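# Sort bronze bushings from turntable into crate

## Task

Transfer every bronze bushing from the turntable into the crate, leaving all steel bushings on the turntable. The crate must stay level and seated within its corner guides. At the end nothing may rely on the robot to stay where it is, and anything the robot is touching must not settle downward by more than about a fingernail's thickness once released. Nothing may be dropped or knocked off the table.

## Robot and tools

ROBOT. Two arms, left_arm and right_arm, each ending in a parallel gripper. The names do not match image sides. Each arm has six joints (waist, shoulder, elbow, forearm roll, wrist pitch, wrist roll) plus the gripper. The fingers point along the gripper's own +z axis and open and close along its y axis. The reported end_effector_position is the spot between the pads when closed, about 2 cm short of the fingertips; closing pushes the tips roughly 10 mm further along +z.

FRAME. Results report poses in a single scene frame: origin on the table surface midway between the arms, +z up, +x out over the table, left_arm on the +y side. Positions are in metres, orientation is a quaternion in w,x,y,z order, velocities in m/s and rad/s. Printed hand positions can be somewhat off, more so at long reach.

ROW FORMAT (shared by execute_actions and move). One row is 14 numbers, each within -1 to 1, always all 14 even if one arm is idle: dx, dy, dz, rx, ry, rz, opening for left_arm, followed by the same seven for right_arm. The first six are an offset, not a pose: a displacement from the gripper's measured pose at the start of the action, expressed in that gripper's own axes. Scale: 1.0 equals 0.6 m of translation or 180 degrees of rotation; rx, ry, rz form a single rotation vector. The opening is absolute, not an offset: +1 fully open (0.084 m), -1 closed.

execute_actions(actions). actions is a list of actions; each action is a list of up to 15 rows, one row per control step of 1/30 s. If fewer than 15 rows are given, the last row is repeated for the remaining steps. Every row in an action is measured from that action's starting pose, not from the row before. For a call's first action the start is the last pose a result showed. An empty list just returns the current state and images.

move(target, speed, blocking). target is one 14-number row as above; its offsets count from the pose in the latest result that showed one. The grippers travel in straight lines, finishing together, in 0.5 to 10 s; anything longer is cut off at 10 s short of the goal. Rotation takes the shorter way. speed is m/s, 0.002 to 0.5, default 0.25; rotation is capped at twice that in rad/s. Paths ignore obstacles and the other arm, grippers lag and may overshoot the speed, especially with the arm nearly straight. Faster contact and targets set deeper past a surface press harder. The opening is applied at the start. blocking=false returns after 0.5 s while motion continues; then use wait(0) to poll, and no execute_actions or move is accepted until a result shows the move ended (or call stop). The extra move: line reports the ending (done, off_target, moving, held, fault), which limits applied, and each gripper's remaining distance. If only one arm is named, the other finished fine. held means a safety check blocked that arm's final step; limits=paced means the sent pose was clipped; limits=held means some steps were blocked en route, after which the arm may lurch faster than speed.

wait(seconds): 0 to 10; arms keep their last command, a running move continues, returns early if it ends. stop: brakes a running move; needs room, more at speed; fingers keep moving. zoom_image(camera, region): camera is cam_high, cam_left_wrist or cam_right_wrist; region [x0, y0, x1, y1] in pixels of that camera's last image, top-left origin, at most 504 by 504. finished_scene(scene): pass the current scene number; irreversible, reports success. Answering without any tool call ends everything.

CONTROLLER. Each step the commanded pose is limited to within 70 mm and 16 degrees of the measured pose, then solved by damped inverse kinematics, favouring position over orientation. So big offsets need several actions; after an action the arm only continues to its last clipped pose. Hand target lines show what the controller is currently driving toward. Elbows stop just before straight. Joints move at most 3.14 rad/s, taking 0.16 s to reach that, all joints of an arm synchronised. A pose unreachable line means the clearance check altered or blocked that arm's command. Joint ranges (rad): waist -6.283 to 6.283, shoulder -2.059 to 2.094, elbow -3.927 to 0.192, forearm roll -6.283 to 6.283, wrist pitch -1.693 to 3.142, wrist roll -6.283 to 6.283.

GRIPPING. grip_measured is the actual finger opening on the command scale. To hold something, keep commanding a value clearly below it; more margin means more squeeze, up to about 24 N per pad for parts up to about 6 cm wide. Fast closing can spike the force. Re-sending the read grip_measured still holds lightly; wider parts may slip. Expect occasional brief tugs on held parts or pushes on loose ones.

SAFETY. Avoid arm-to-arm collisions or pressing. If contact torque reaches a joint's limit (N m: waist 43.5, shoulder 43.5, elbow 26.1, forearm roll 26.1, wrist pitch 17.4, wrist roll 17.4; held weight counts), that arm backs off, freezes 10 s and drops the rest of the call. Torque readings include offsets and noise and are nonzero in free air. Holding loads heats motors: MOTOR HOT appears from 65 °C, and at 80 °C the arm is braked until it cools (OVER-TEMPERATURE FAULT). To keep an idle arm still, send its correcting offset in the first call of a reply and zeros afterwards, with its desired opening. Avoid drops, slams and hard pushes; release parts gently so they rest on their own.

CAMERAS. cam_high, cam_left_wrist, cam_right_wrist, each 504x504, in that order, with calibration given as pinhole plus radial distortion and a world-to-camera transform; wrist camera poses follow their arm's joints, and actual values may differ slightly from the stated ones.

Each tool is called as name([rows], argument=value, ...), one row to a line, values as JSON.

## Session

execute_actions(actions=[])

Scene clock: 0.00 s.
left_arm: end_effector_position=(+0.3042, +0.5527, +0.3304) grip_measured=+1.00 end_effector_quat_wxyz=(-0.007, -0.412, +0.911, -0.018) end_effector_velocity=(+0.000, +0.000, +0.000) end_effector_angular_velocity=(+0.000, -0.000, -0.000) | right_arm: end_effector_position=(+0.6722, -0.1021, +0.2580) grip_measured=+1.00 end_effector_quat_wxyz=(+0.527, +0.671, +0.486, +0.189) end_effector_velocity=(-0.000, -0.000, -0.001) end_effector_angular_velocity=(+0.000, +0.001, -0.001)
Joint positions: left_arm=[ 0.728 -0.287 -1.142 -0.029  1.455  3.074  0.084] | right_arm=[ 0.735  0.9   -2.145 -1.285  1.16  -0.081  0.084]
Joint velocities: left_arm=[-0. -0. -0.  0. -0.  0. -0.] | right_arm=[-0.     0.001  0.     0.001  0.     0.001  0.   ]
Joint torques (N m, as the arm reports them, + toward a larger angle): no reading
Motor temperatures (°C, as the motors report them): left_arm=[33 34 36 34 38 36] | right_arm=[35 32 38 33 41 36]
Hand target (left_arm): +0.304, +0.553, +0.330; -0.007, -0.412, +0.911, -0.018
Hand target (right_arm): +0.672, -0.102, +0.258; +0.527, +0.671, +0.486, +0.189

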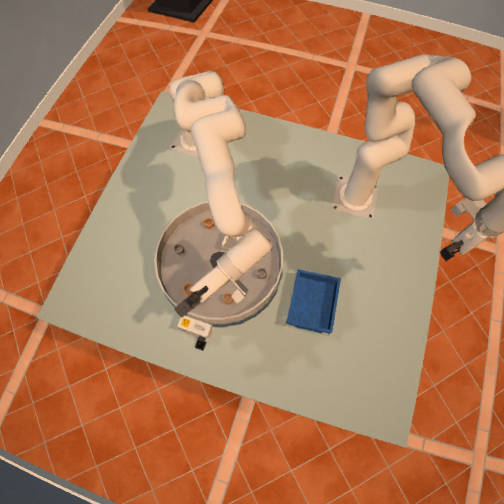

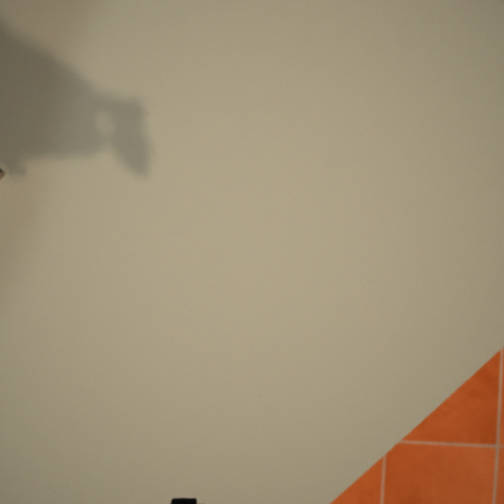

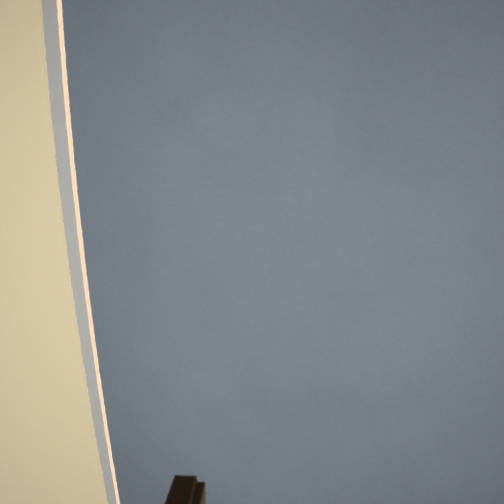

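move(target=[0,0,0,0,0,0,1,-0.66,-0.13,-0.29,0,0,0,1])

zoom_image(camera="cam_high", region=[130,180,370,350])

Scene clock: 9.73 s.
left_arm: end_effector_position=(+0.3042, +0.5527, +0.3304) grip_measured=+1.00 end_effector_quat_wxyz=(-0.007, -0.412, +0.911, -0.018) end_effector_velocity=(+0.000, -0.000, -0.000) end_effector_angular_velocity=(+0.000, +0.000, -0.003) | right_arm: end_effector_position=(+0.3228, -0.3498, +0.3557) grip_measured=+1.00 end_effector_quat_wxyz=(+0.527, +0.671, +0.487, +0.189) end_effector_velocity=(-0.002, -0.001, +0.001) end_effector_angular_velocity=(+0.002, -0.000, -0.002)
Joint positions: left_arm=[ 0.728 -0.287 -1.142 -0.029  1.455  3.074  0.084] | right_arm=[ 0.805 -0.818 -0.429 -1.27   1.224 -0.063  0.084]
Joint velocities: left_arm=[-0.001 -0.     0.     0.001 -0.     0.001  0.   ] | right_arm=[ 0.004 -0.009  0.002  0.004  0.006 -0.004  0.   ]
Joint torques (N m, as the arm reports them, + toward a larger angle): left_arm=[  0.78 -18.26 -12.36  -1.64  -2.29   0.28] | right_arm=[ -0.82  -5.93 -25.32  -1.72   0.05   0.23]
Motor temperatures (°C, as the motors report them): left_arm=[33 35 41 34 38 36] | right_arm=[35 34 42 33 41 36]
Hand target (left_arm): +0.304, +0.553, +0.330; -0.007, -0.412, +0.911, -0.018
Hand target (right_arm): +0.323, -0.350, +0.356; +0.527, +0.671, +0.486, +0.189
Off the commanded pose (left_arm): 0.000 m, 0 deg.
Off the commanded pose (right_arm): 0.001 m, 0 deg.
move: done
camera_calibration (this result's frames):
cam_left_wrist: T_world_to_cam=[[-0.74587, 0.665204, -0.0343687, -0.097147], [0.666077, 0.745202, -0.0318652, -0.534163], [0.00441472, -0.0466595, -0.998901, 0.488725], [0, 0, 0, 1]] pos_world=[0.281177, 0.485486, 0.467828]
cam_right_wrist: T_world_to_cam=[[0.461348, 0.0254114, 0.886855, -0.42432], [-0.453934, -0.852089, 0.260554, -0.174557], [0.762301, -0.52278, -0.381574, -0.166087], [0, 0, 0, 1]] pos_world=[0.24313, -0.224782, 0.358418]

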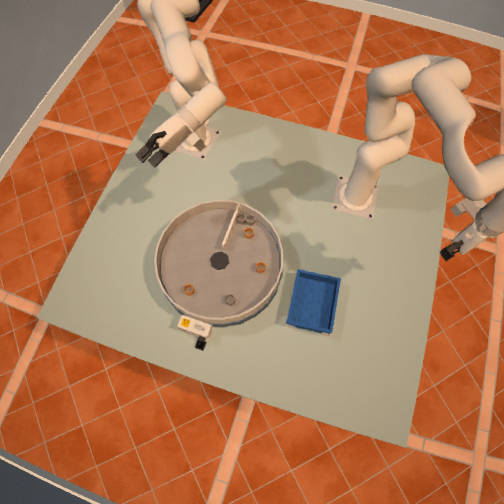

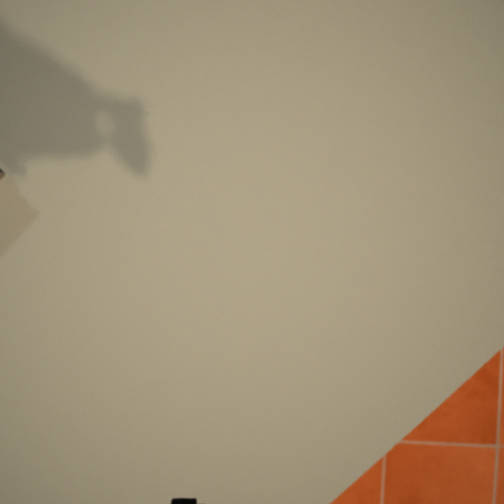

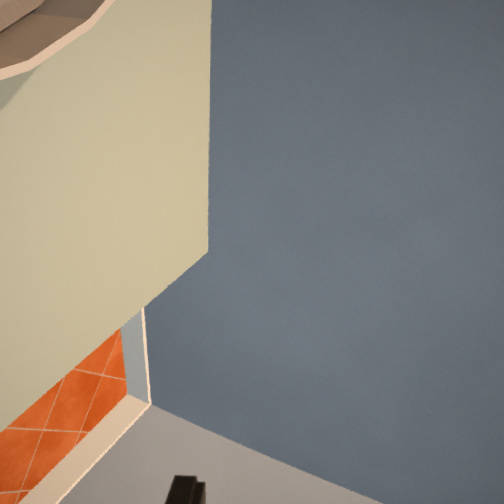

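Region (130, 180, 370, 350) of cam_high's 504x504 image, scaled by 2.100, with more detail than that image has; it fills the top 357 rows of this view, and the rest is white.

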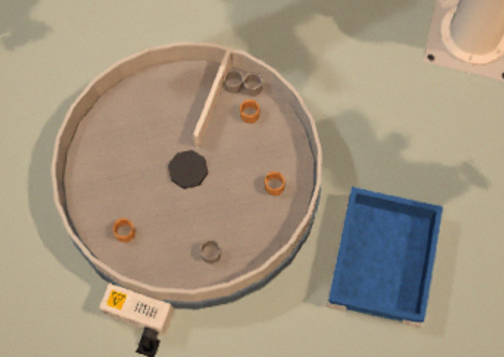

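move(target=[0.72,-0.57,0,0,0,0,1,0,0,0,0,0,0,1])

wait(seconds=5)

Scene clock: 19.33 s.
left_arm: end_effector_position=(+0.2754, +0.0046, +0.3523) grip_measured=+1.00 end_effector_quat_wxyz=(-0.006, -0.412, +0.911, -0.019) end_effector_velocity=(+0.000, -0.002, -0.001) end_effector_angular_velocity=(+0.004, +0.003, +0.001) | right_arm: end_effector_position=(+0.3228, -0.3498, +0.3557) grip_measured=+1.00 end_effector_quat_wxyz=(+0.527, +0.671, +0.487, +0.189) end_effector_velocity=(+0.000, +0.000, +0.001) end_effector_angular_velocity=(-0.000, -0.002, +0.001)
Joint positions: left_arm=[-0.868 -0.375 -1.116 -0.024  1.458  1.477  0.084] | right_arm=[ 0.805 -0.818 -0.429 -1.27   1.224 -0.063  0.084]
Joint velocities: left_arm=[-0.003  0.008 -0.006  0.001  0.002 -0.004 -0.   ] | right_arm=[ 0.    -0.    -0.001 -0.002 -0.     0.     0.   ]
Joint torques (N m, as the arm reports them, + toward a larger angle): left_arm=[ -0.13 -15.91 -12.13  -1.29  -2.38   0.15] | right_arm=[ -0.76  -6.05 -25.12  -1.49   0.01   0.17]
Motor temperatures (°C, as the motors report them): left_arm=[33 35 43 34 39 36] | right_arm=[35 33 44 33 41 36]
Hand target (left_arm): +0.275, +0.004, +0.352; -0.006, -0.412, +0.911, -0.019
Hand target (right_arm): +0.323, -0.350, +0.356; +0.527, +0.671, +0.487, +0.189
Off the commanded pose (left_arm): 0.002 m, 0 deg.
Off the commanded pose (right_arm): 0.000 m, 0 deg.
move: done
camera_calibration (this result's frames):
cam_left_wrist: T_world_to_cam=[[-0.746129, 0.664752, -0.0373648, 0.247872], [0.665762, 0.745515, -0.0311133, -0.105945], [0.00717343, -0.0480906, -0.998817, 0.48438], [0, 0, 0, 1]] pos_world=[0.252004, -0.0624956, 0.489772]
cam_right_wrist: T_world_to_cam=[[0.461347, 0.0254109, 0.886856, -0.42432], [-0.453934, -0.852089, 0.260554, -0.174557], [0.762301, -0.52278, -0.381574, -0.166087], [0, 0, 0, 1]] pos_world=[0.24313, -0.224782, 0.358418]

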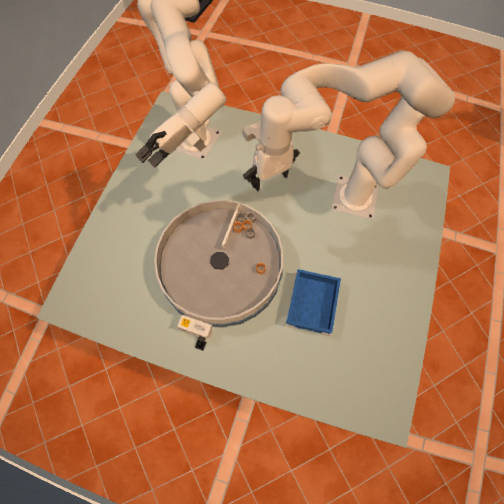

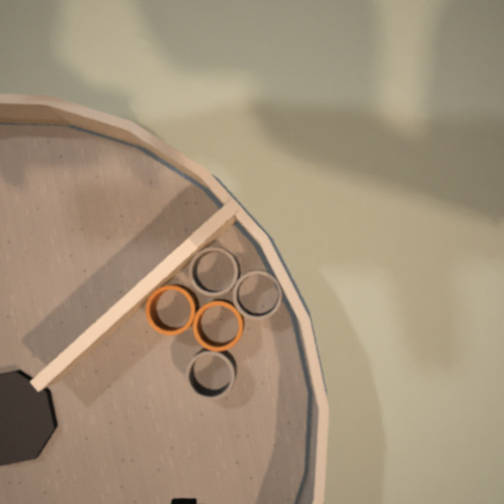

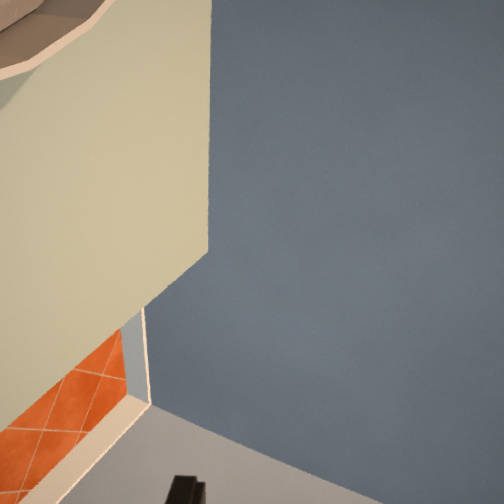

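Scene clock: 24.33 s.
left_arm: end_effector_position=(+0.2753, +0.0042, +0.3521) grip_measured=+1.00 end_effector_quat_wxyz=(-0.006, -0.412, +0.911, -0.019) end_effector_velocity=(-0.000, +0.000, -0.000) end_effector_angular_velocity=(+0.001, +0.000, +0.000) | right_arm: end_effector_position=(+0.3228, -0.3498, +0.3557) grip_measured=+1.00 end_effector_quat_wxyz=(+0.527, +0.671, +0.487, +0.189) end_effector_velocity=(-0.000, +0.000, -0.000) end_effector_angular_velocity=(+0.002, -0.000, +0.000)
Joint positions: left_arm=[-0.869 -0.374 -1.116 -0.023  1.458  1.476  0.084] | right_arm=[ 0.805 -0.818 -0.429 -1.27   1.224 -0.063  0.084]
Joint velocities: left_arm=[-0.     0.     0.001  0.001  0.    -0.001 -0.   ] | right_arm=[ 0.    -0.    -0.     0.001 -0.001  0.001  0.   ]
Joint torques (N m, as the arm reports them, + toward a larger angle): left_arm=[ -0.04 -17.01 -12.14  -1.26  -2.33   0.34] | right_arm=[ -0.87  -5.84 -25.24  -1.79   0.17   0.18]
Motor temperatures (°C, as the motors report them): left_arm=[33 35 44 34 39 36] | right_arm=[35 33 45 33 41 36]
Hand target (left_arm): +0.275, +0.004, +0.352; -0.006, -0.412, +0.911, -0.019
Hand target (right_arm): +0.323, -0.350, +0.356; +0.527, +0.671, +0.487, +0.189
Off the commanded pose (left_arm): 0.002 m, 0 deg.
Off the commanded pose (right_arm): 0.000 m, 0 deg.
wait: 5.00 s; at rest by 0.17 s
camera_calibration (this result's frames):
cam_left_wrist: T_world_to_cam=[[-0.745858, 0.665091, -0.0367285, 0.24775], [0.666071, 0.745243, -0.0310233, -0.105778], [0.00673829, -0.0476028, -0.998844, 0.484301], [0, 0, 0, 1]] pos_world=[0.251979, -0.0628925, 0.489558]
cam_right_wrist: T_world_to_cam=[[0.461348, 0.0254115, 0.886855, -0.42432], [-0.453934, -0.852089, 0.260555, -0.174557], [0.762301, -0.52278, -0.381574, -0.166087], [0, 0, 0, 1]] pos_world=[0.24313, -0.224782, 0.358418]

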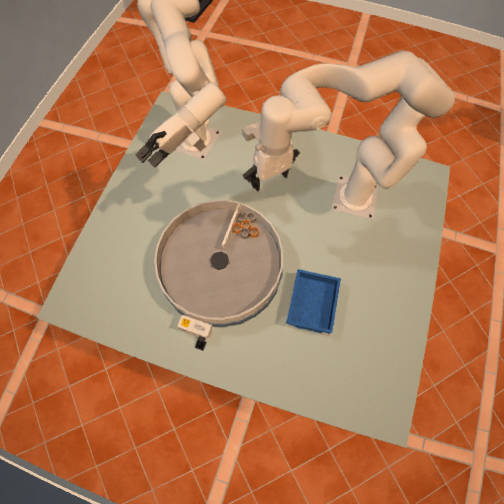

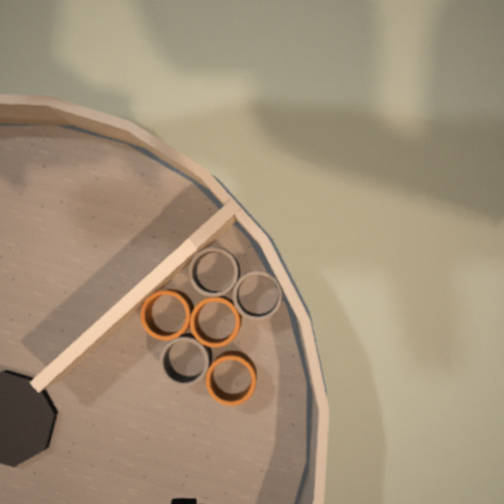

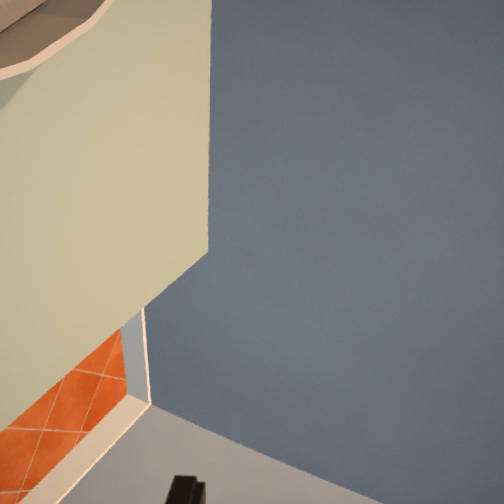

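move(target=[-0.033,-0.042,0.39,0,0,0,-0.25,0,0,0,0,0,0,1])

Scene clock: 33.97 s.
left_arm: end_effector_position=(+0.3084, -0.0077, +0.1192) grip_measured=-0.27 end_effector_quat_wxyz=(-0.006, -0.411, +0.911, -0.019) end_effector_velocity=(-0.001, +0.001, -0.004) end_effector_angular_velocity=(+0.004, +0.004, +0.000) | right_arm: end_effector_position=(+0.3228, -0.3498, +0.3557) grip_measured=+1.00 end_effector_quat_wxyz=(+0.527, +0.671, +0.487, +0.189) end_effector_velocity=(+0.000, -0.000, +0.000) end_effector_angular_velocity=(-0.001, -0.001, -0.001)
Joint positions: left_arm=[-0.833 -0.09  -0.697 -0.036  0.755  1.537  0.032] | right_arm=[ 0.805 -0.818 -0.429 -1.27   1.224 -0.063  0.084]
Joint velocities: left_arm=[ 0.001  0.008  0.002 -0.    -0.004  0.001 -0.   ] | right_arm=[ 0.     0.    -0.    -0.001  0.001  0.     0.   ]
Joint torques (N m, as the arm reports them, + toward a larger angle): left_arm=[  0.3  -22.21 -11.02  -0.94  -2.09   0.19] | right_arm=[ -0.82  -5.91 -25.48  -1.41   0.16   0.33]
Motor temperatures (°C, as the motors report them): left_arm=[33 35 45 34 39 36] | right_arm=[35 33 46 33 41 36]
Hand target (left_arm): +0.308, -0.008, +0.119; -0.006, -0.411, +0.911, -0.019
Hand target (right_arm): +0.323, -0.350, +0.356; +0.527, +0.671, +0.487, +0.189
Off the commanded pose (left_arm): 0.001 m, 0 deg.
Off the commanded pose (right_arm): 0.000 m, 0 deg.
move: done
camera_calibration (this result's frames):
cam_left_wrist: T_world_to_cam=[[-0.74514, 0.665835, -0.0378125, 0.271723], [0.66687, 0.744505, -0.0315697, -0.12637], [0.0071314, -0.0487399, -0.998786, 0.250725], [0, 0, 0, 1]] pos_world=[0.284956, -0.0746197, 0.256706]
cam_right_wrist: T_world_to_cam=[[0.461348, 0.0254116, 0.886855, -0.42432], [-0.453934, -0.852089, 0.260555, -0.174557], [0.762301, -0.52278, -0.381574, -0.166087], [0, 0, 0, 1]] pos_world=[0.24313, -0.224782, 0.358418]

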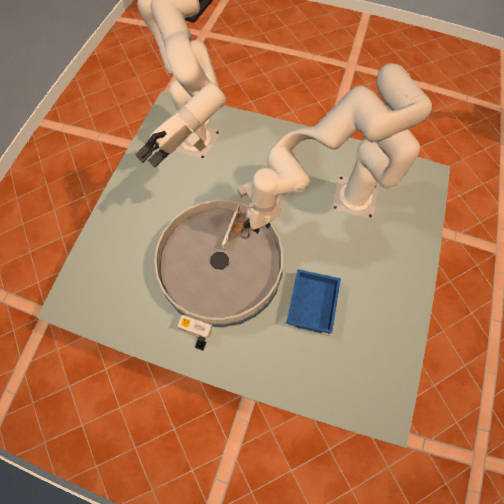

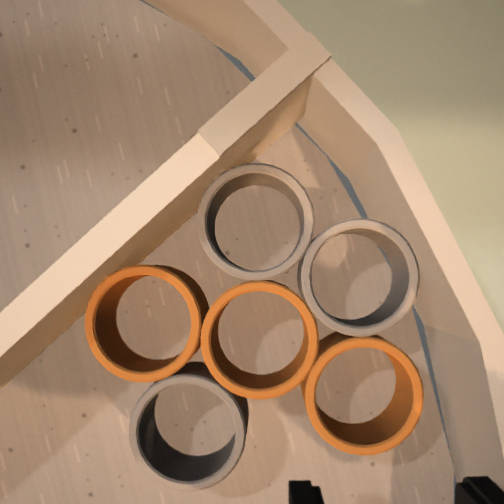

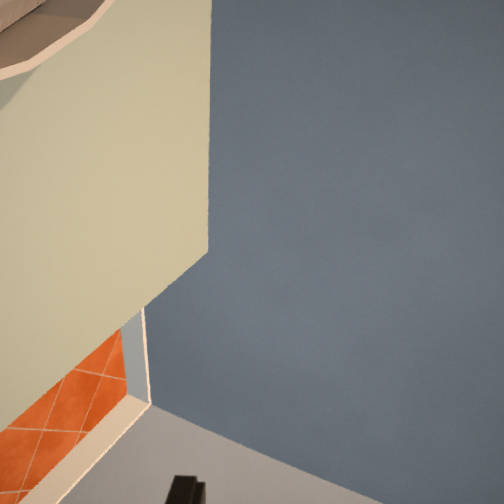

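move(target=[0.025,0.003,0,0,0,0.5,-0.25,0,0,0,0,0,0,1])

move(target=[0,0,0.03,0,0,0,-0.25,0,0,0,0,0,0,1], speed=0.05)

move(target=[0,0,0,0,0,0,-1,0,0,0,0,0,0,1])

move(target=[0,0,-0.2,0,0,0,-1,0,0,0,0,0,0,1])

Scene clock: 47.47 s.
left_arm: end_effector_position=(+0.2972, -0.0177, +0.1196) grip_measured=-0.27 end_effector_quat_wxyz=(+0.010, +0.353, +0.935, -0.018) end_effector_velocity=(-0.001, +0.000, -0.000) end_effector_angular_velocity=(+0.000, +0.002, -0.007) | right_arm: end_effector_position=(+0.3228, -0.3498, +0.3557) grip_measured=+1.00 end_effector_quat_wxyz=(+0.527, +0.671, +0.487, +0.189) end_effector_velocity=(+0.000, +0.000, +0.001) end_effector_angular_velocity=(+0.001, -0.002, +0.001)
Joint positions: left_arm=[-0.87  -0.093 -0.695 -0.035  0.755  3.068  0.032] | right_arm=[ 0.805 -0.818 -0.429 -1.27   1.224 -0.063  0.084]
Joint velocities: left_arm=[ 0.     0.     0.001 -0.002  0.001  0.009  0.   ] | right_arm=[-0.    -0.    -0.001 -0.001 -0.001  0.001  0.   ]
Joint torques (N m, as the arm reports them, + toward a larger angle): left_arm=[  0.16 -21.62 -10.64  -1.3   -2.26   0.28] | right_arm=[ -0.89  -5.79 -25.38  -1.67   0.07   0.16]
Motor temperatures (°C, as the motors report them): left_arm=[33 36 44 34 39 36] | right_arm=[35 33 47 33 41 36]
Hand target (left_arm): +0.297, -0.018, +0.120; +0.009, +0.353, +0.935, -0.018
Hand target (right_arm): +0.323, -0.350, +0.356; +0.527, +0.671, +0.487, +0.189
Off the commanded pose (left_arm): 0.000 m, 0 deg.
Off the commanded pose (right_arm): 0.000 m, 0 deg.
move: done
camera_calibration (this result's frames):
cam_left_wrist: T_world_to_cam=[[0.666416, 0.744816, -0.0337433, -0.1485], [0.745573, -0.665928, 0.0257201, -0.166607], [-0.00331391, -0.0422984, -0.9991, 0.253934], [0, 0, 0, 1]] pos_world=[0.224022, 0.0103975, 0.252979]
cam_right_wrist: T_world_to_cam=[[0.461348, 0.0254115, 0.886855, -0.42432], [-0.453934, -0.852089, 0.260555, -0.174557], [0.762301, -0.52278, -0.381574, -0.166087], [0, 0, 0, 1]] pos_world=[0.24313, -0.224782, 0.358418]

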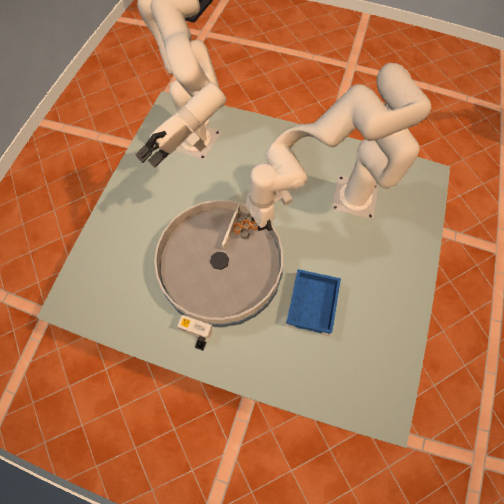

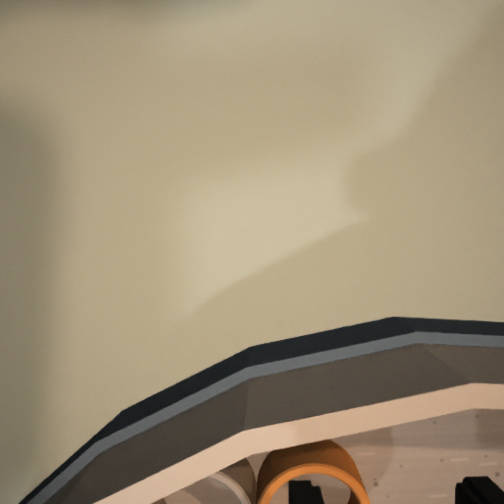

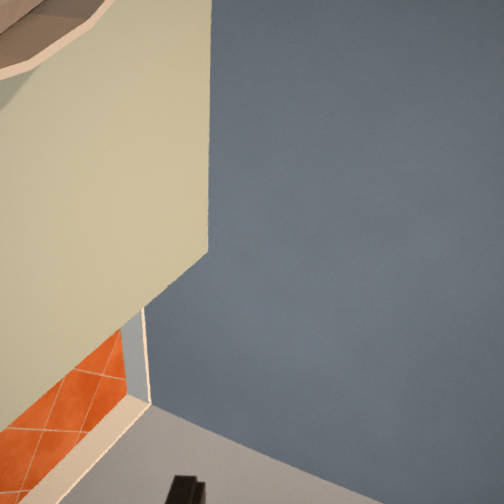

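Scene clock: 48.27 s.
left_arm: end_effector_position=(+0.2973, -0.0186, +0.1018) grip_measured=-0.27 end_effector_quat_wxyz=(+0.010, +0.353, +0.935, -0.018) end_effector_velocity=(-0.000, +0.000, -0.001) end_effector_angular_velocity=(+0.000, -0.000, -0.000) | right_arm: end_effector_position=(+0.3228, -0.3498, +0.3557) grip_measured=+1.00 end_effector_quat_wxyz=(+0.527, +0.671, +0.487, +0.189) end_effector_velocity=(-0.000, -0.000, -0.000) end_effector_angular_velocity=(-0.002, +0.001, -0.001)
Joint positions: left_arm=[-0.872 -0.052 -0.679 -0.037  0.698  3.07   0.032] | right_arm=[ 0.805 -0.818 -0.429 -1.27   1.224 -0.063  0.084]
Joint velocities: left_arm=[ 0.     0.003  0.002 -0.    -0.005  0.    -0.   ] | right_arm=[ 0.     0.     0.    -0.     0.001 -0.001  0.   ]
Joint torques (N m, as the arm reports them, + toward a larger angle): left_arm=[ -0.21 -22.57 -11.02  -1.32  -2.08   0.28] | right_arm=[ -0.53  -6.02 -25.21  -1.57   0.09   0.34]
Motor temperatures (°C, as the motors report them): left_arm=[33 36 44 34 39 36] | right_arm=[35 33 47 33 41 36]
Hand target (left_arm): +0.297, -0.018, +0.102; +0.010, +0.353, +0.935, -0.018
Hand target (right_arm): +0.323, -0.350, +0.356; +0.527, +0.671, +0.487, +0.189
Off the commanded pose (left_arm): 0.000 m, 0 deg.
Off the commanded pose (right_arm): 0.000 m, 0 deg.
move: done
camera_calibration (this result's frames):
cam_left_wrist: T_world_to_cam=[[0.666465, 0.744768, -0.0338416, -0.148578], [0.74553, -0.665965, 0.0259983, -0.166837], [-0.00317459, -0.0425568, -0.999089, 0.236119], [0, 0, 0, 1]] pos_world=[0.224154, 0.00959711, 0.235214]
cam_right_wrist: T_world_to_cam=[[0.461348, 0.0254114, 0.886855, -0.42432], [-0.453934, -0.852089, 0.260555, -0.174557], [0.762301, -0.52278, -0.381574, -0.166087], [0, 0, 0, 1]] pos_world=[0.24313, -0.224782, 0.358418]

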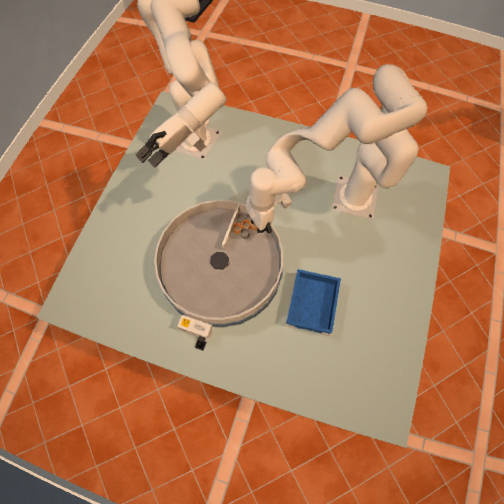

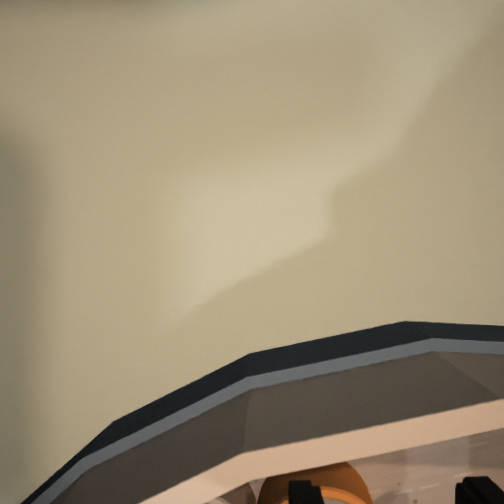

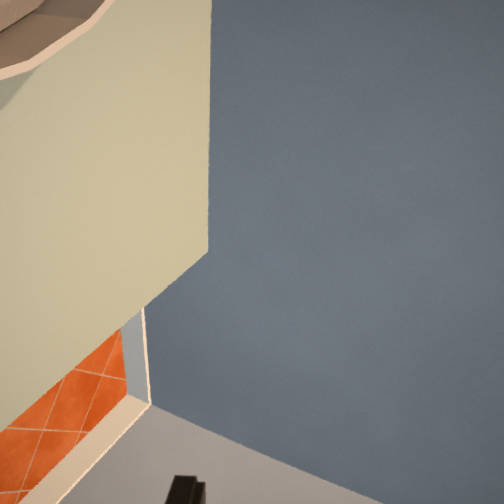

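Scene clock: 48.77 s.
left_arm: end_effector_position=(+0.2973, -0.0186, +0.1018) grip_measured=-1.00 end_effector_quat_wxyz=(+0.010, +0.353, +0.935, -0.018) end_effector_velocity=(+0.000, -0.000, -0.000) end_effector_angular_velocity=(-0.001, -0.001, -0.001) | right_arm: end_effector_position=(+0.3228, -0.3498, +0.3557) grip_measured=+1.00 end_effector_quat_wxyz=(+0.527, +0.671, +0.487, +0.189) end_effector_velocity=(-0.000, +0.000, +0.000) end_effector_angular_velocity=(+0.001, -0.001, +0.001)
Joint positions: left_arm=[-0.872 -0.052 -0.679 -0.037  0.698  3.07   0.   ] | right_arm=[ 0.805 -0.818 -0.429 -1.27   1.224 -0.063  0.084]
Joint velocities: left_arm=[ 0.     0.     0.    -0.    -0.001  0.001  0.   ] | right_arm=[ 0.    -0.001  0.    -0.    -0.    -0.     0.   ]
Joint torques (N m, as the arm reports them, + toward a larger angle): left_arm=[ -0.02 -22.5  -10.74  -1.11  -2.07   0.  ] | right_arm=[ -0.56  -5.99 -25.42  -1.6    0.13   0.25]
Motor temperatures (°C, as the motors report them): left_arm=[33 36 44 34 39 36] | right_arm=[35 33 47 33 41 36]
Hand target (left_arm): +0.297, -0.019, +0.102; +0.010, +0.353, +0.935, -0.018
Hand target (right_arm): +0.323, -0.350, +0.356; +0.527, +0.671, +0.487, +0.189
Off the commanded pose (left_arm): 0.000 m, 0 deg.
Off the commanded pose (right_arm): 0.000 m, 0 deg.
move: done
camera_calibration (this result's frames):
cam_left_wrist: T_world_to_cam=[[0.666464, 0.744768, -0.0338433, -0.148578], [0.74553, -0.665964, 0.026016, -0.166843], [-0.00316254, -0.0425699, -0.999088, 0.236123], [0, 0, 0, 1]] pos_world=[0.224155, 0.0095962, 0.23522]
cam_right_wrist: T_world_to_cam=[[0.461348, 0.0254113, 0.886855, -0.42432], [-0.453934, -0.852089, 0.260555, -0.174557], [0.7623, -0.52278, -0.381574, -0.166087], [0, 0, 0, 1]] pos_world=[0.24313, -0.224782, 0.358418]

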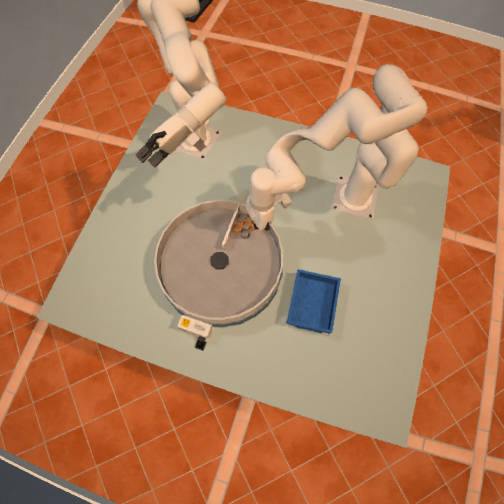

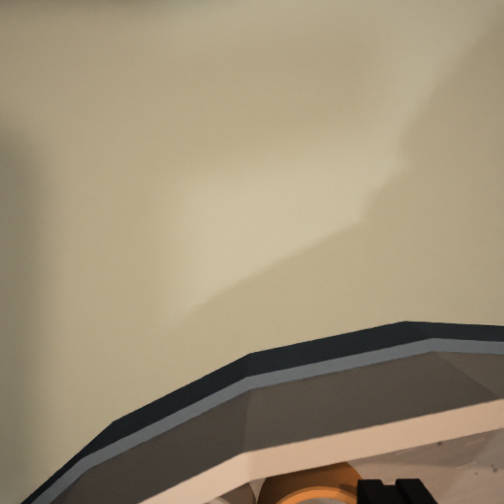

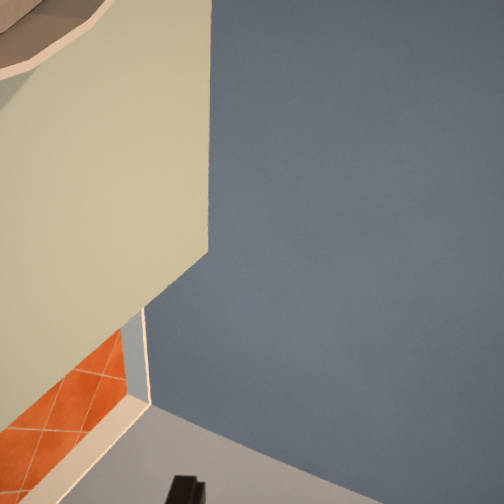

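Scene clock: 49.77 s.
left_arm: end_effector_position=(+0.2964, -0.0131, +0.2208) grip_measured=-1.00 end_effector_quat_wxyz=(+0.009, +0.353, +0.935, -0.017) end_effector_velocity=(+0.001, -0.001, +0.006) end_effector_angular_velocity=(-0.005, -0.005, -0.001) | right_arm: end_effector_position=(+0.3228, -0.3498, +0.3557) grip_measured=+1.00 end_effector_quat_wxyz=(+0.527, +0.671, +0.487, +0.189) end_effector_velocity=(+0.000, +0.000, +0.000) end_effector_angular_velocity=(-0.001, -0.001, +0.001)
Joint positions: left_arm=[-0.861 -0.254 -0.847 -0.027  1.069  3.065  0.   ] | right_arm=[ 0.805 -0.818 -0.429 -1.27   1.224 -0.063  0.084]
Joint velocities: left_arm=[ 0.    -0.005 -0.011  0.     0.008  0.001  0.   ] | right_arm=[-0.     0.     0.    -0.002 -0.001 -0.     0.   ]
Joint torques (N m, as the arm reports them, + toward a larger angle): left_arm=[  0.08 -19.95 -12.29  -0.87  -2.09   0.13] | right_arm=[ -0.69  -5.58 -25.45  -1.6    0.05   0.25]
Motor temperatures (°C, as the motors report them): left_arm=[33 36 44 34 39 36] | right_arm=[35 33 47 33 41 36]
Hand target (left_arm): +0.297, -0.013, +0.222; +0.010, +0.353, +0.935, -0.018
Hand target (right_arm): +0.323, -0.350, +0.356; +0.527, +0.671, +0.487, +0.189
Off the commanded pose (left_arm): 0.001 m, 0 deg.
Off the commanded pose (right_arm): 0.000 m, 0 deg.
move: done
camera_calibration (this result's frames):
cam_left_wrist: T_world_to_cam=[[0.666097, 0.745121, -0.0332967, -0.14804], [0.745854, -0.66566, 0.0244539, -0.165413], [-0.00394316, -0.0411232, -0.999146, 0.355457], [0, 0, 0, 1]] pos_world=[0.223385, 0.0148168, 0.354269]
cam_right_wrist: T_world_to_cam=[[0.461348, 0.0254113, 0.886855, -0.42432], [-0.453934, -0.852089, 0.260555, -0.174557], [0.7623, -0.52278, -0.381574, -0.166087], [0, 0, 0, 1]] pos_world=[0.24313, -0.224782, 0.358418]

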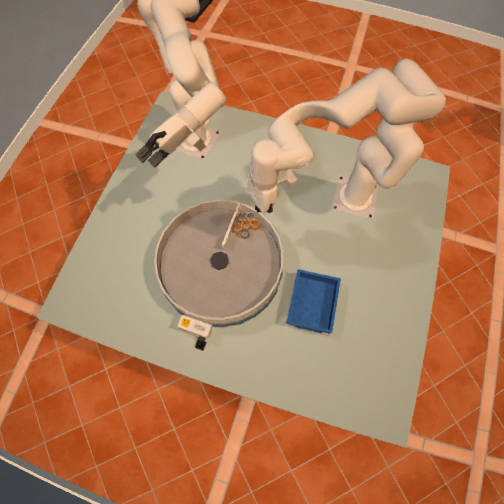

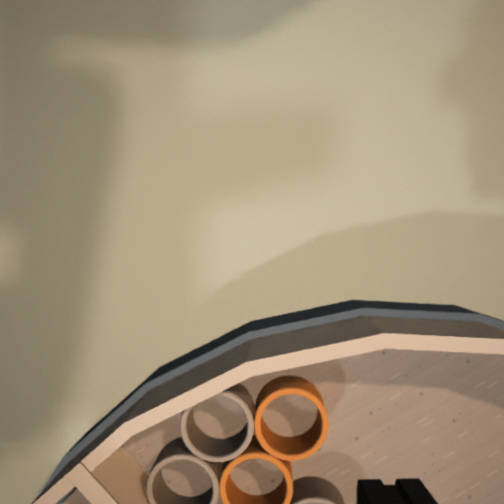

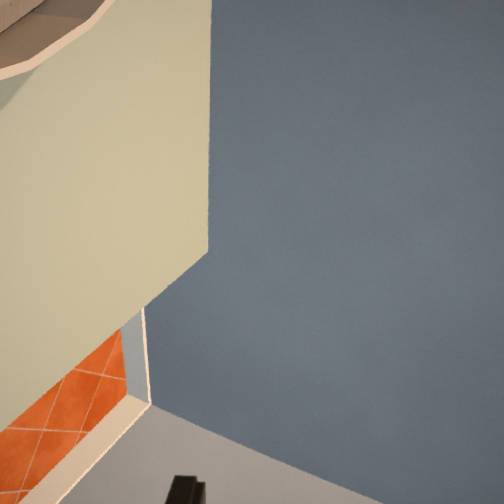

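move(target=[0,-0.005,0.19,0,0,0,-0.25,0,0,0,0,0,0,1])

move(target=[0,0,0.045,0,0,0,-0.25,0,0,0,0,0,0,1], speed=0.04)

move(target=[0,0,0,0,0,0,-1,0,0,0,0,0,0,1])

Scene clock: 56.50 s.
left_arm: end_effector_position=(+0.2951, -0.0204, +0.1076) grip_measured=-0.27 end_effector_quat_wxyz=(+0.009, +0.353, +0.935, -0.018) end_effector_velocity=(-0.001, +0.001, -0.003) end_effector_angular_velocity=(+0.004, +0.003, +0.001) | right_arm: end_effector_position=(+0.3228, -0.3498, +0.3557) grip_measured=+1.00 end_effector_quat_wxyz=(+0.527, +0.671, +0.487, +0.189) end_effector_velocity=(-0.000, -0.000, -0.001) end_effector_angular_velocity=(-0.002, +0.003, -0.001)
Joint positions: left_arm=[-0.879 -0.065 -0.684 -0.036  0.717  3.062  0.032] | right_arm=[ 0.805 -0.818 -0.429 -1.27   1.224 -0.063  0.084]
Joint velocities: left_arm=[ 0.001  0.007  0.003  0.    -0.004 -0.    -0.   ] | right_arm=[ 0.     0.001  0.     0.001  0.002 -0.002  0.   ]
Joint torques (N m, as the arm reports them, + toward a larger angle): left_arm=[ -0.57 -22.89 -10.66  -0.98  -2.1   -0.06] | right_arm=[ -0.82  -6.29 -25.23  -1.64   0.06   0.27]
Motor temperatures (°C, as the motors report them): left_arm=[33 36 45 34 39 36] | right_arm=[35 32 48 33 41 36]
Hand target (left_arm): +0.295, -0.020, +0.107; +0.009, +0.353, +0.935, -0.018
Hand target (right_arm): +0.323, -0.350, +0.356; +0.527, +0.671, +0.487, +0.189
Off the commanded pose (left_arm): 0.001 m, 0 deg.
Off the commanded pose (right_arm): 0.000 m, 0 deg.
move: done
camera_calibration (this result's frames):
cam_left_wrist: T_world_to_cam=[[0.666428, 0.744803, -0.033786, -0.145583], [0.745561, -0.665948, 0.0255347, -0.166519], [-0.0034814, -0.0422066, -0.999103, 0.241862], [0, 0, 0, 1]] pos_world=[0.222012, 0.00774564, 0.240978]
cam_right_wrist: T_world_to_cam=[[0.461348, 0.0254113, 0.886855, -0.42432], [-0.453934, -0.852089, 0.260555, -0.174557], [0.7623, -0.52278, -0.381575, -0.166087], [0, 0, 0, 1]] pos_world=[0.24313, -0.224782, 0.358418]

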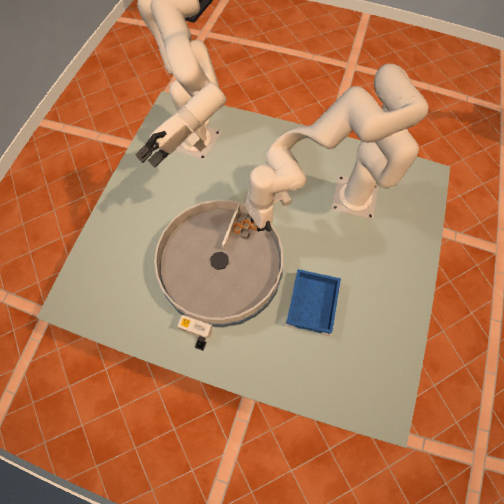

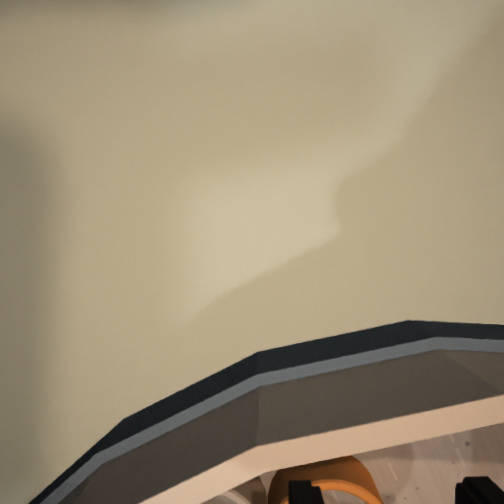

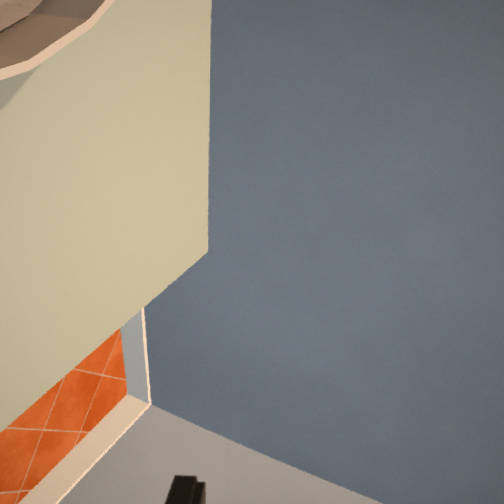

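Scene clock: 57.57 s.
left_arm: end_effector_position=(+0.3053, -0.0327, +0.0967) grip_measured=-0.25 end_effector_quat_wxyz=(+0.028, +0.353, +0.935, -0.027) end_effector_velocity=(+0.004, +0.001, +0.000) end_effector_angular_velocity=(+0.004, -0.001, +0.004) | right_arm: end_effector_position=(+0.3228, -0.3498, +0.3557) grip_measured=+1.00 end_effector_quat_wxyz=(+0.527, +0.671, +0.487, +0.189) end_effector_velocity=(+0.000, +0.000, +0.000) end_effector_angular_velocity=(+0.001, -0.001, +0.001)
Joint positions: left_arm=[-0.882 -0.014 -0.691 -0.04   0.631  3.064  0.033] | right_arm=[ 0.805 -0.818 -0.429 -1.27   1.224 -0.063  0.084]
Joint velocities: left_arm=[ 0.008  0.007 -0.009  0.004  0.004  0.001 -0.001] | right_arm=[-0.    -0.     0.    -0.001 -0.002  0.001  0.   ]
Joint torques (N m, as the arm reports them, + toward a larger angle): left_arm=[3.51 7.95 6.25 0.31 4.19 0.48] | right_arm=[ -0.89  -5.91 -25.31  -1.67   0.16   0.12]
Motor temperatures (°C, as the motors report them): left_arm=[33 36 45 34 39 36] | right_arm=[35 32 48 33 41 36]
Hand target (left_arm): +0.295, -0.021, +0.081; +0.009, +0.353, +0.935, -0.018
Hand target (right_arm): +0.323, -0.350, +0.356; +0.527, +0.671, +0.487, +0.189
Off the commanded pose (left_arm): 0.022 m, 2 deg.
Off the commanded pose (right_arm): 0.000 m, 0 deg.
move: off_target (left_arm)
camera_calibration (this result's frames):
cam_left_wrist: T_world_to_cam=[[0.66748, 0.743649, -0.0381538, -0.143466], [0.744221, -0.664547, 0.0671699, -0.185656], [0.0245959, -0.0732295, -0.997012, 0.220767], [0, 0, 0, 1]] pos_world=[0.2285, -0.000522106, 0.227104]
cam_right_wrist: T_world_to_cam=[[0.461348, 0.0254114, 0.886855, -0.42432], [-0.453934, -0.852089, 0.260555, -0.174557], [0.7623, -0.52278, -0.381575, -0.166087], [0, 0, 0, 1]] pos_world=[0.24313, -0.224782, 0.358418]

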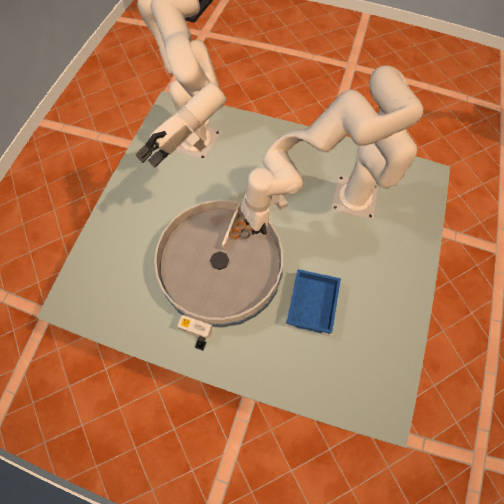

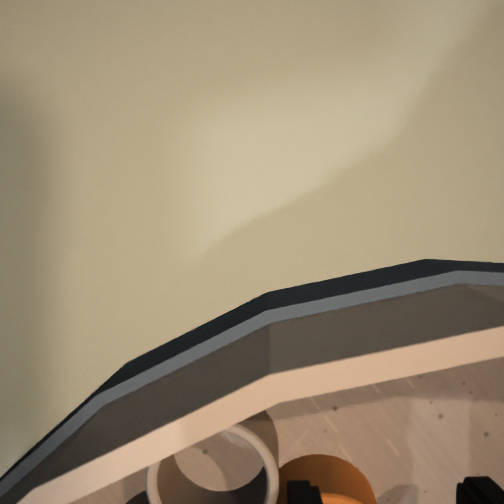

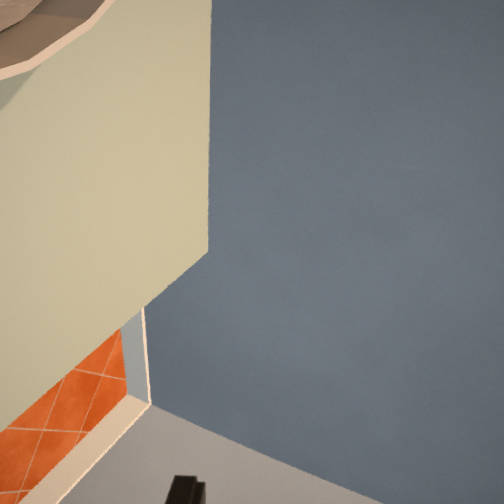

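Scene clock: 58.07 s.
left_arm: end_effector_position=(+0.3067, -0.0336, +0.0986) grip_measured=-1.00 end_effector_quat_wxyz=(+0.030, +0.353, +0.935, -0.028) end_effector_velocity=(+0.000, +0.007, -0.005) end_effector_angular_velocity=(+0.008, +0.004, +0.008) | right_arm: end_effector_position=(+0.3228, -0.3498, +0.3557) grip_measured=+1.00 end_effector_quat_wxyz=(+0.527, +0.671, +0.487, +0.189) end_effector_velocity=(+0.000, +0.000, +0.000) end_effector_angular_velocity=(+0.002, +0.000, +0.001)
Joint positions: left_arm=[-0.881 -0.016 -0.695 -0.039  0.633  3.064  0.   ] | right_arm=[ 0.805 -0.818 -0.429 -1.27   1.224 -0.063  0.084]
Joint velocities: left_arm=[ 0.011  0.     0.014  0.004 -0.006 -0.     0.   ] | right_arm=[-0.    -0.    -0.001  0.001 -0.001 -0.     0.   ]
Joint torques (N m, as the arm reports them, + toward a larger angle): left_arm=[ 0.32 -2.49 -1.77 -1.12 -0.37  0.34] | right_arm=[ -0.97  -6.19 -25.38  -1.43  -0.04   0.25]
Motor temperatures (°C, as the motors report them): left_arm=[33 36 44 34 39 36] | right_arm=[35 32 48 33 41 36]
Hand target (left_arm): +0.305, -0.033, +0.097; +0.028, +0.353, +0.935, -0.027
Hand target (right_arm): +0.323, -0.350, +0.356; +0.527, +0.671, +0.487, +0.189
Off the commanded pose (left_arm): 0.002 m, 0 deg.
Off the commanded pose (right_arm): 0.000 m, 0 deg.
move: done
camera_calibration (this result's frames):
cam_left_wrist: T_world_to_cam=[[0.667342, 0.743776, -0.0381112, -0.143646], [0.744252, -0.664146, 0.0707003, -0.187725], [0.0272738, -0.0755456, -0.996769, 0.221574], [0, 0, 0, 1]] pos_world=[0.229532, -0.00109749, 0.228656]
cam_right_wrist: T_world_to_cam=[[0.461348, 0.0254113, 0.886855, -0.42432], [-0.453934, -0.852089, 0.260555, -0.174557], [0.7623, -0.52278, -0.381574, -0.166087], [0, 0, 0, 1]] pos_world=[0.24313, -0.224782, 0.358418]

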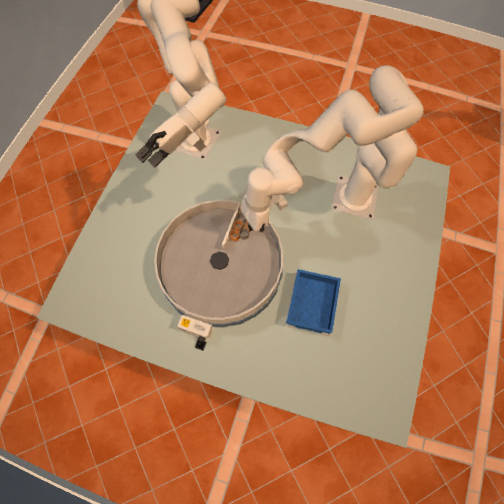

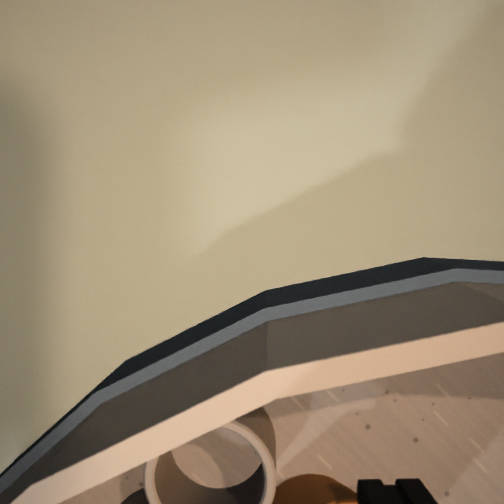

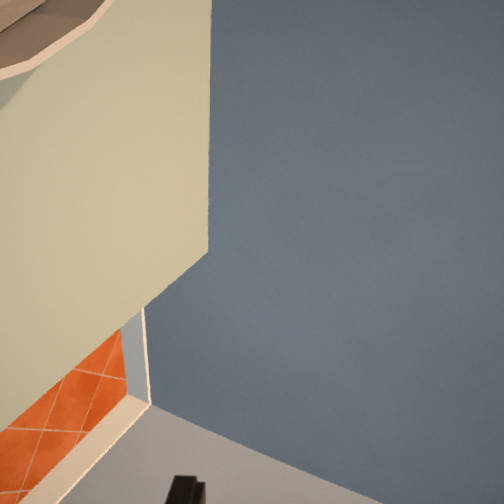

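move(target=[0,0,-0.2,0,0,-0.5,0.2,0,0,0,0,0,0,1])

Scene clock: 67.83 s.
left_arm: end_effector_position=(+0.3024, -0.0244, +0.2179) grip_measured=+0.19 end_effector_quat_wxyz=(+0.001, -0.411, +0.911, -0.041) end_effector_velocity=(+0.001, +0.001, +0.001) end_effector_angular_velocity=(+0.001, -0.001, +0.008) | right_arm: end_effector_position=(+0.3228, -0.3498, +0.3557) grip_measured=+1.00 end_effector_quat_wxyz=(+0.527, +0.671, +0.487, +0.189) end_effector_velocity=(+0.000, +0.000, +0.000) end_effector_angular_velocity=(+0.001, -0.001, +0.000)
Joint positions: left_arm=[-0.87  -0.244 -0.835 -0.028  1.002  1.488  0.052] | right_arm=[ 0.805 -0.818 -0.429 -1.27   1.224 -0.063  0.084]
Joint velocities: left_arm=[ 0.002 -0.001 -0.001  0.002  0.002 -0.007 -0.   ] | right_arm=[-0.    -0.    -0.001 -0.    -0.     0.     0.   ]
Joint torques (N m, as the arm reports them, + toward a larger angle): left_arm=[  0.12 -20.08 -12.51  -1.16  -2.42   0.2 ] | right_arm=[ -0.68  -5.72 -25.59  -1.55   0.11   0.25]
Motor temperatures (°C, as the motors report them): left_arm=[33 36 44 34 39 36] | right_arm=[35 32 48 33 41 36]
Hand target (left_arm): +0.302, -0.024, +0.218; +0.001, -0.411, +0.911, -0.041
Hand target (right_arm): +0.323, -0.350, +0.356; +0.527, +0.671, +0.487, +0.189
Off the commanded pose (left_arm): 0.000 m, 0 deg.
Off the commanded pose (right_arm): 0.000 m, 0 deg.
move: done
camera_calibration (this result's frames):
cam_left_wrist: T_world_to_cam=[[-0.743761, 0.663328, -0.0825515, 0.29135], [0.667371, 0.743881, -0.0354634, -0.106128], [0.0378846, -0.0814688, -0.995956, 0.337832], [0, 0, 0, 1]] pos_world=[0.274723, -0.0867916, 0.356753]
cam_right_wrist: T_world_to_cam=[[0.461348, 0.0254116, 0.886855, -0.42432], [-0.453934, -0.852089, 0.260555, -0.174557], [0.7623, -0.52278, -0.381575, -0.166087], [0, 0, 0, 1]] pos_world=[0.24313, -0.224782, 0.358417]

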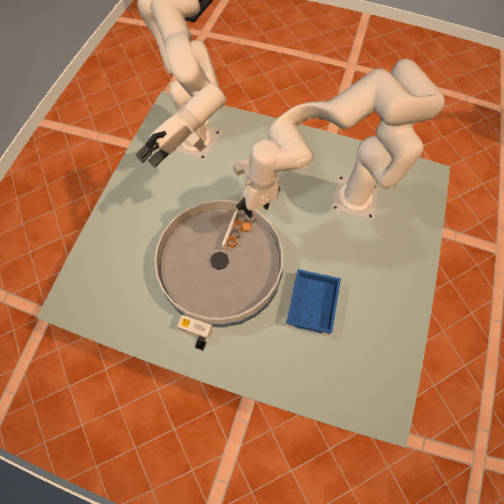

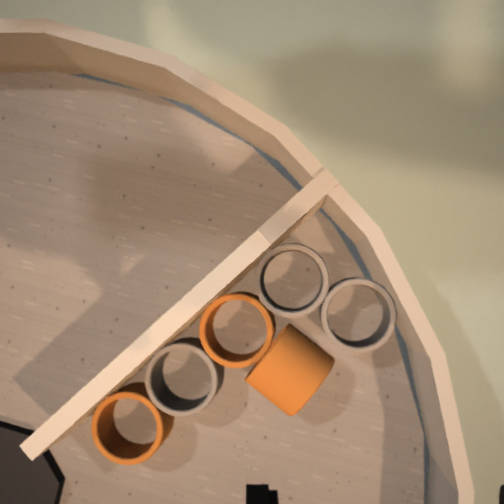

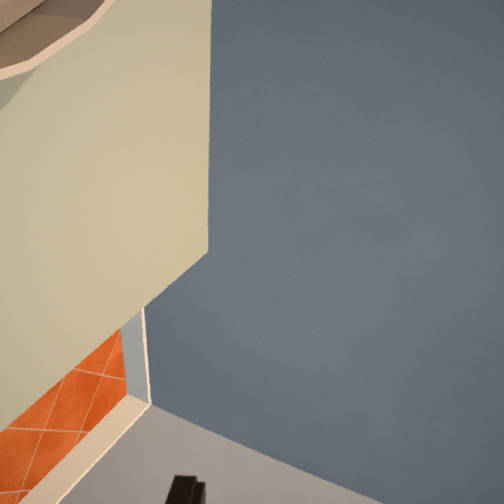

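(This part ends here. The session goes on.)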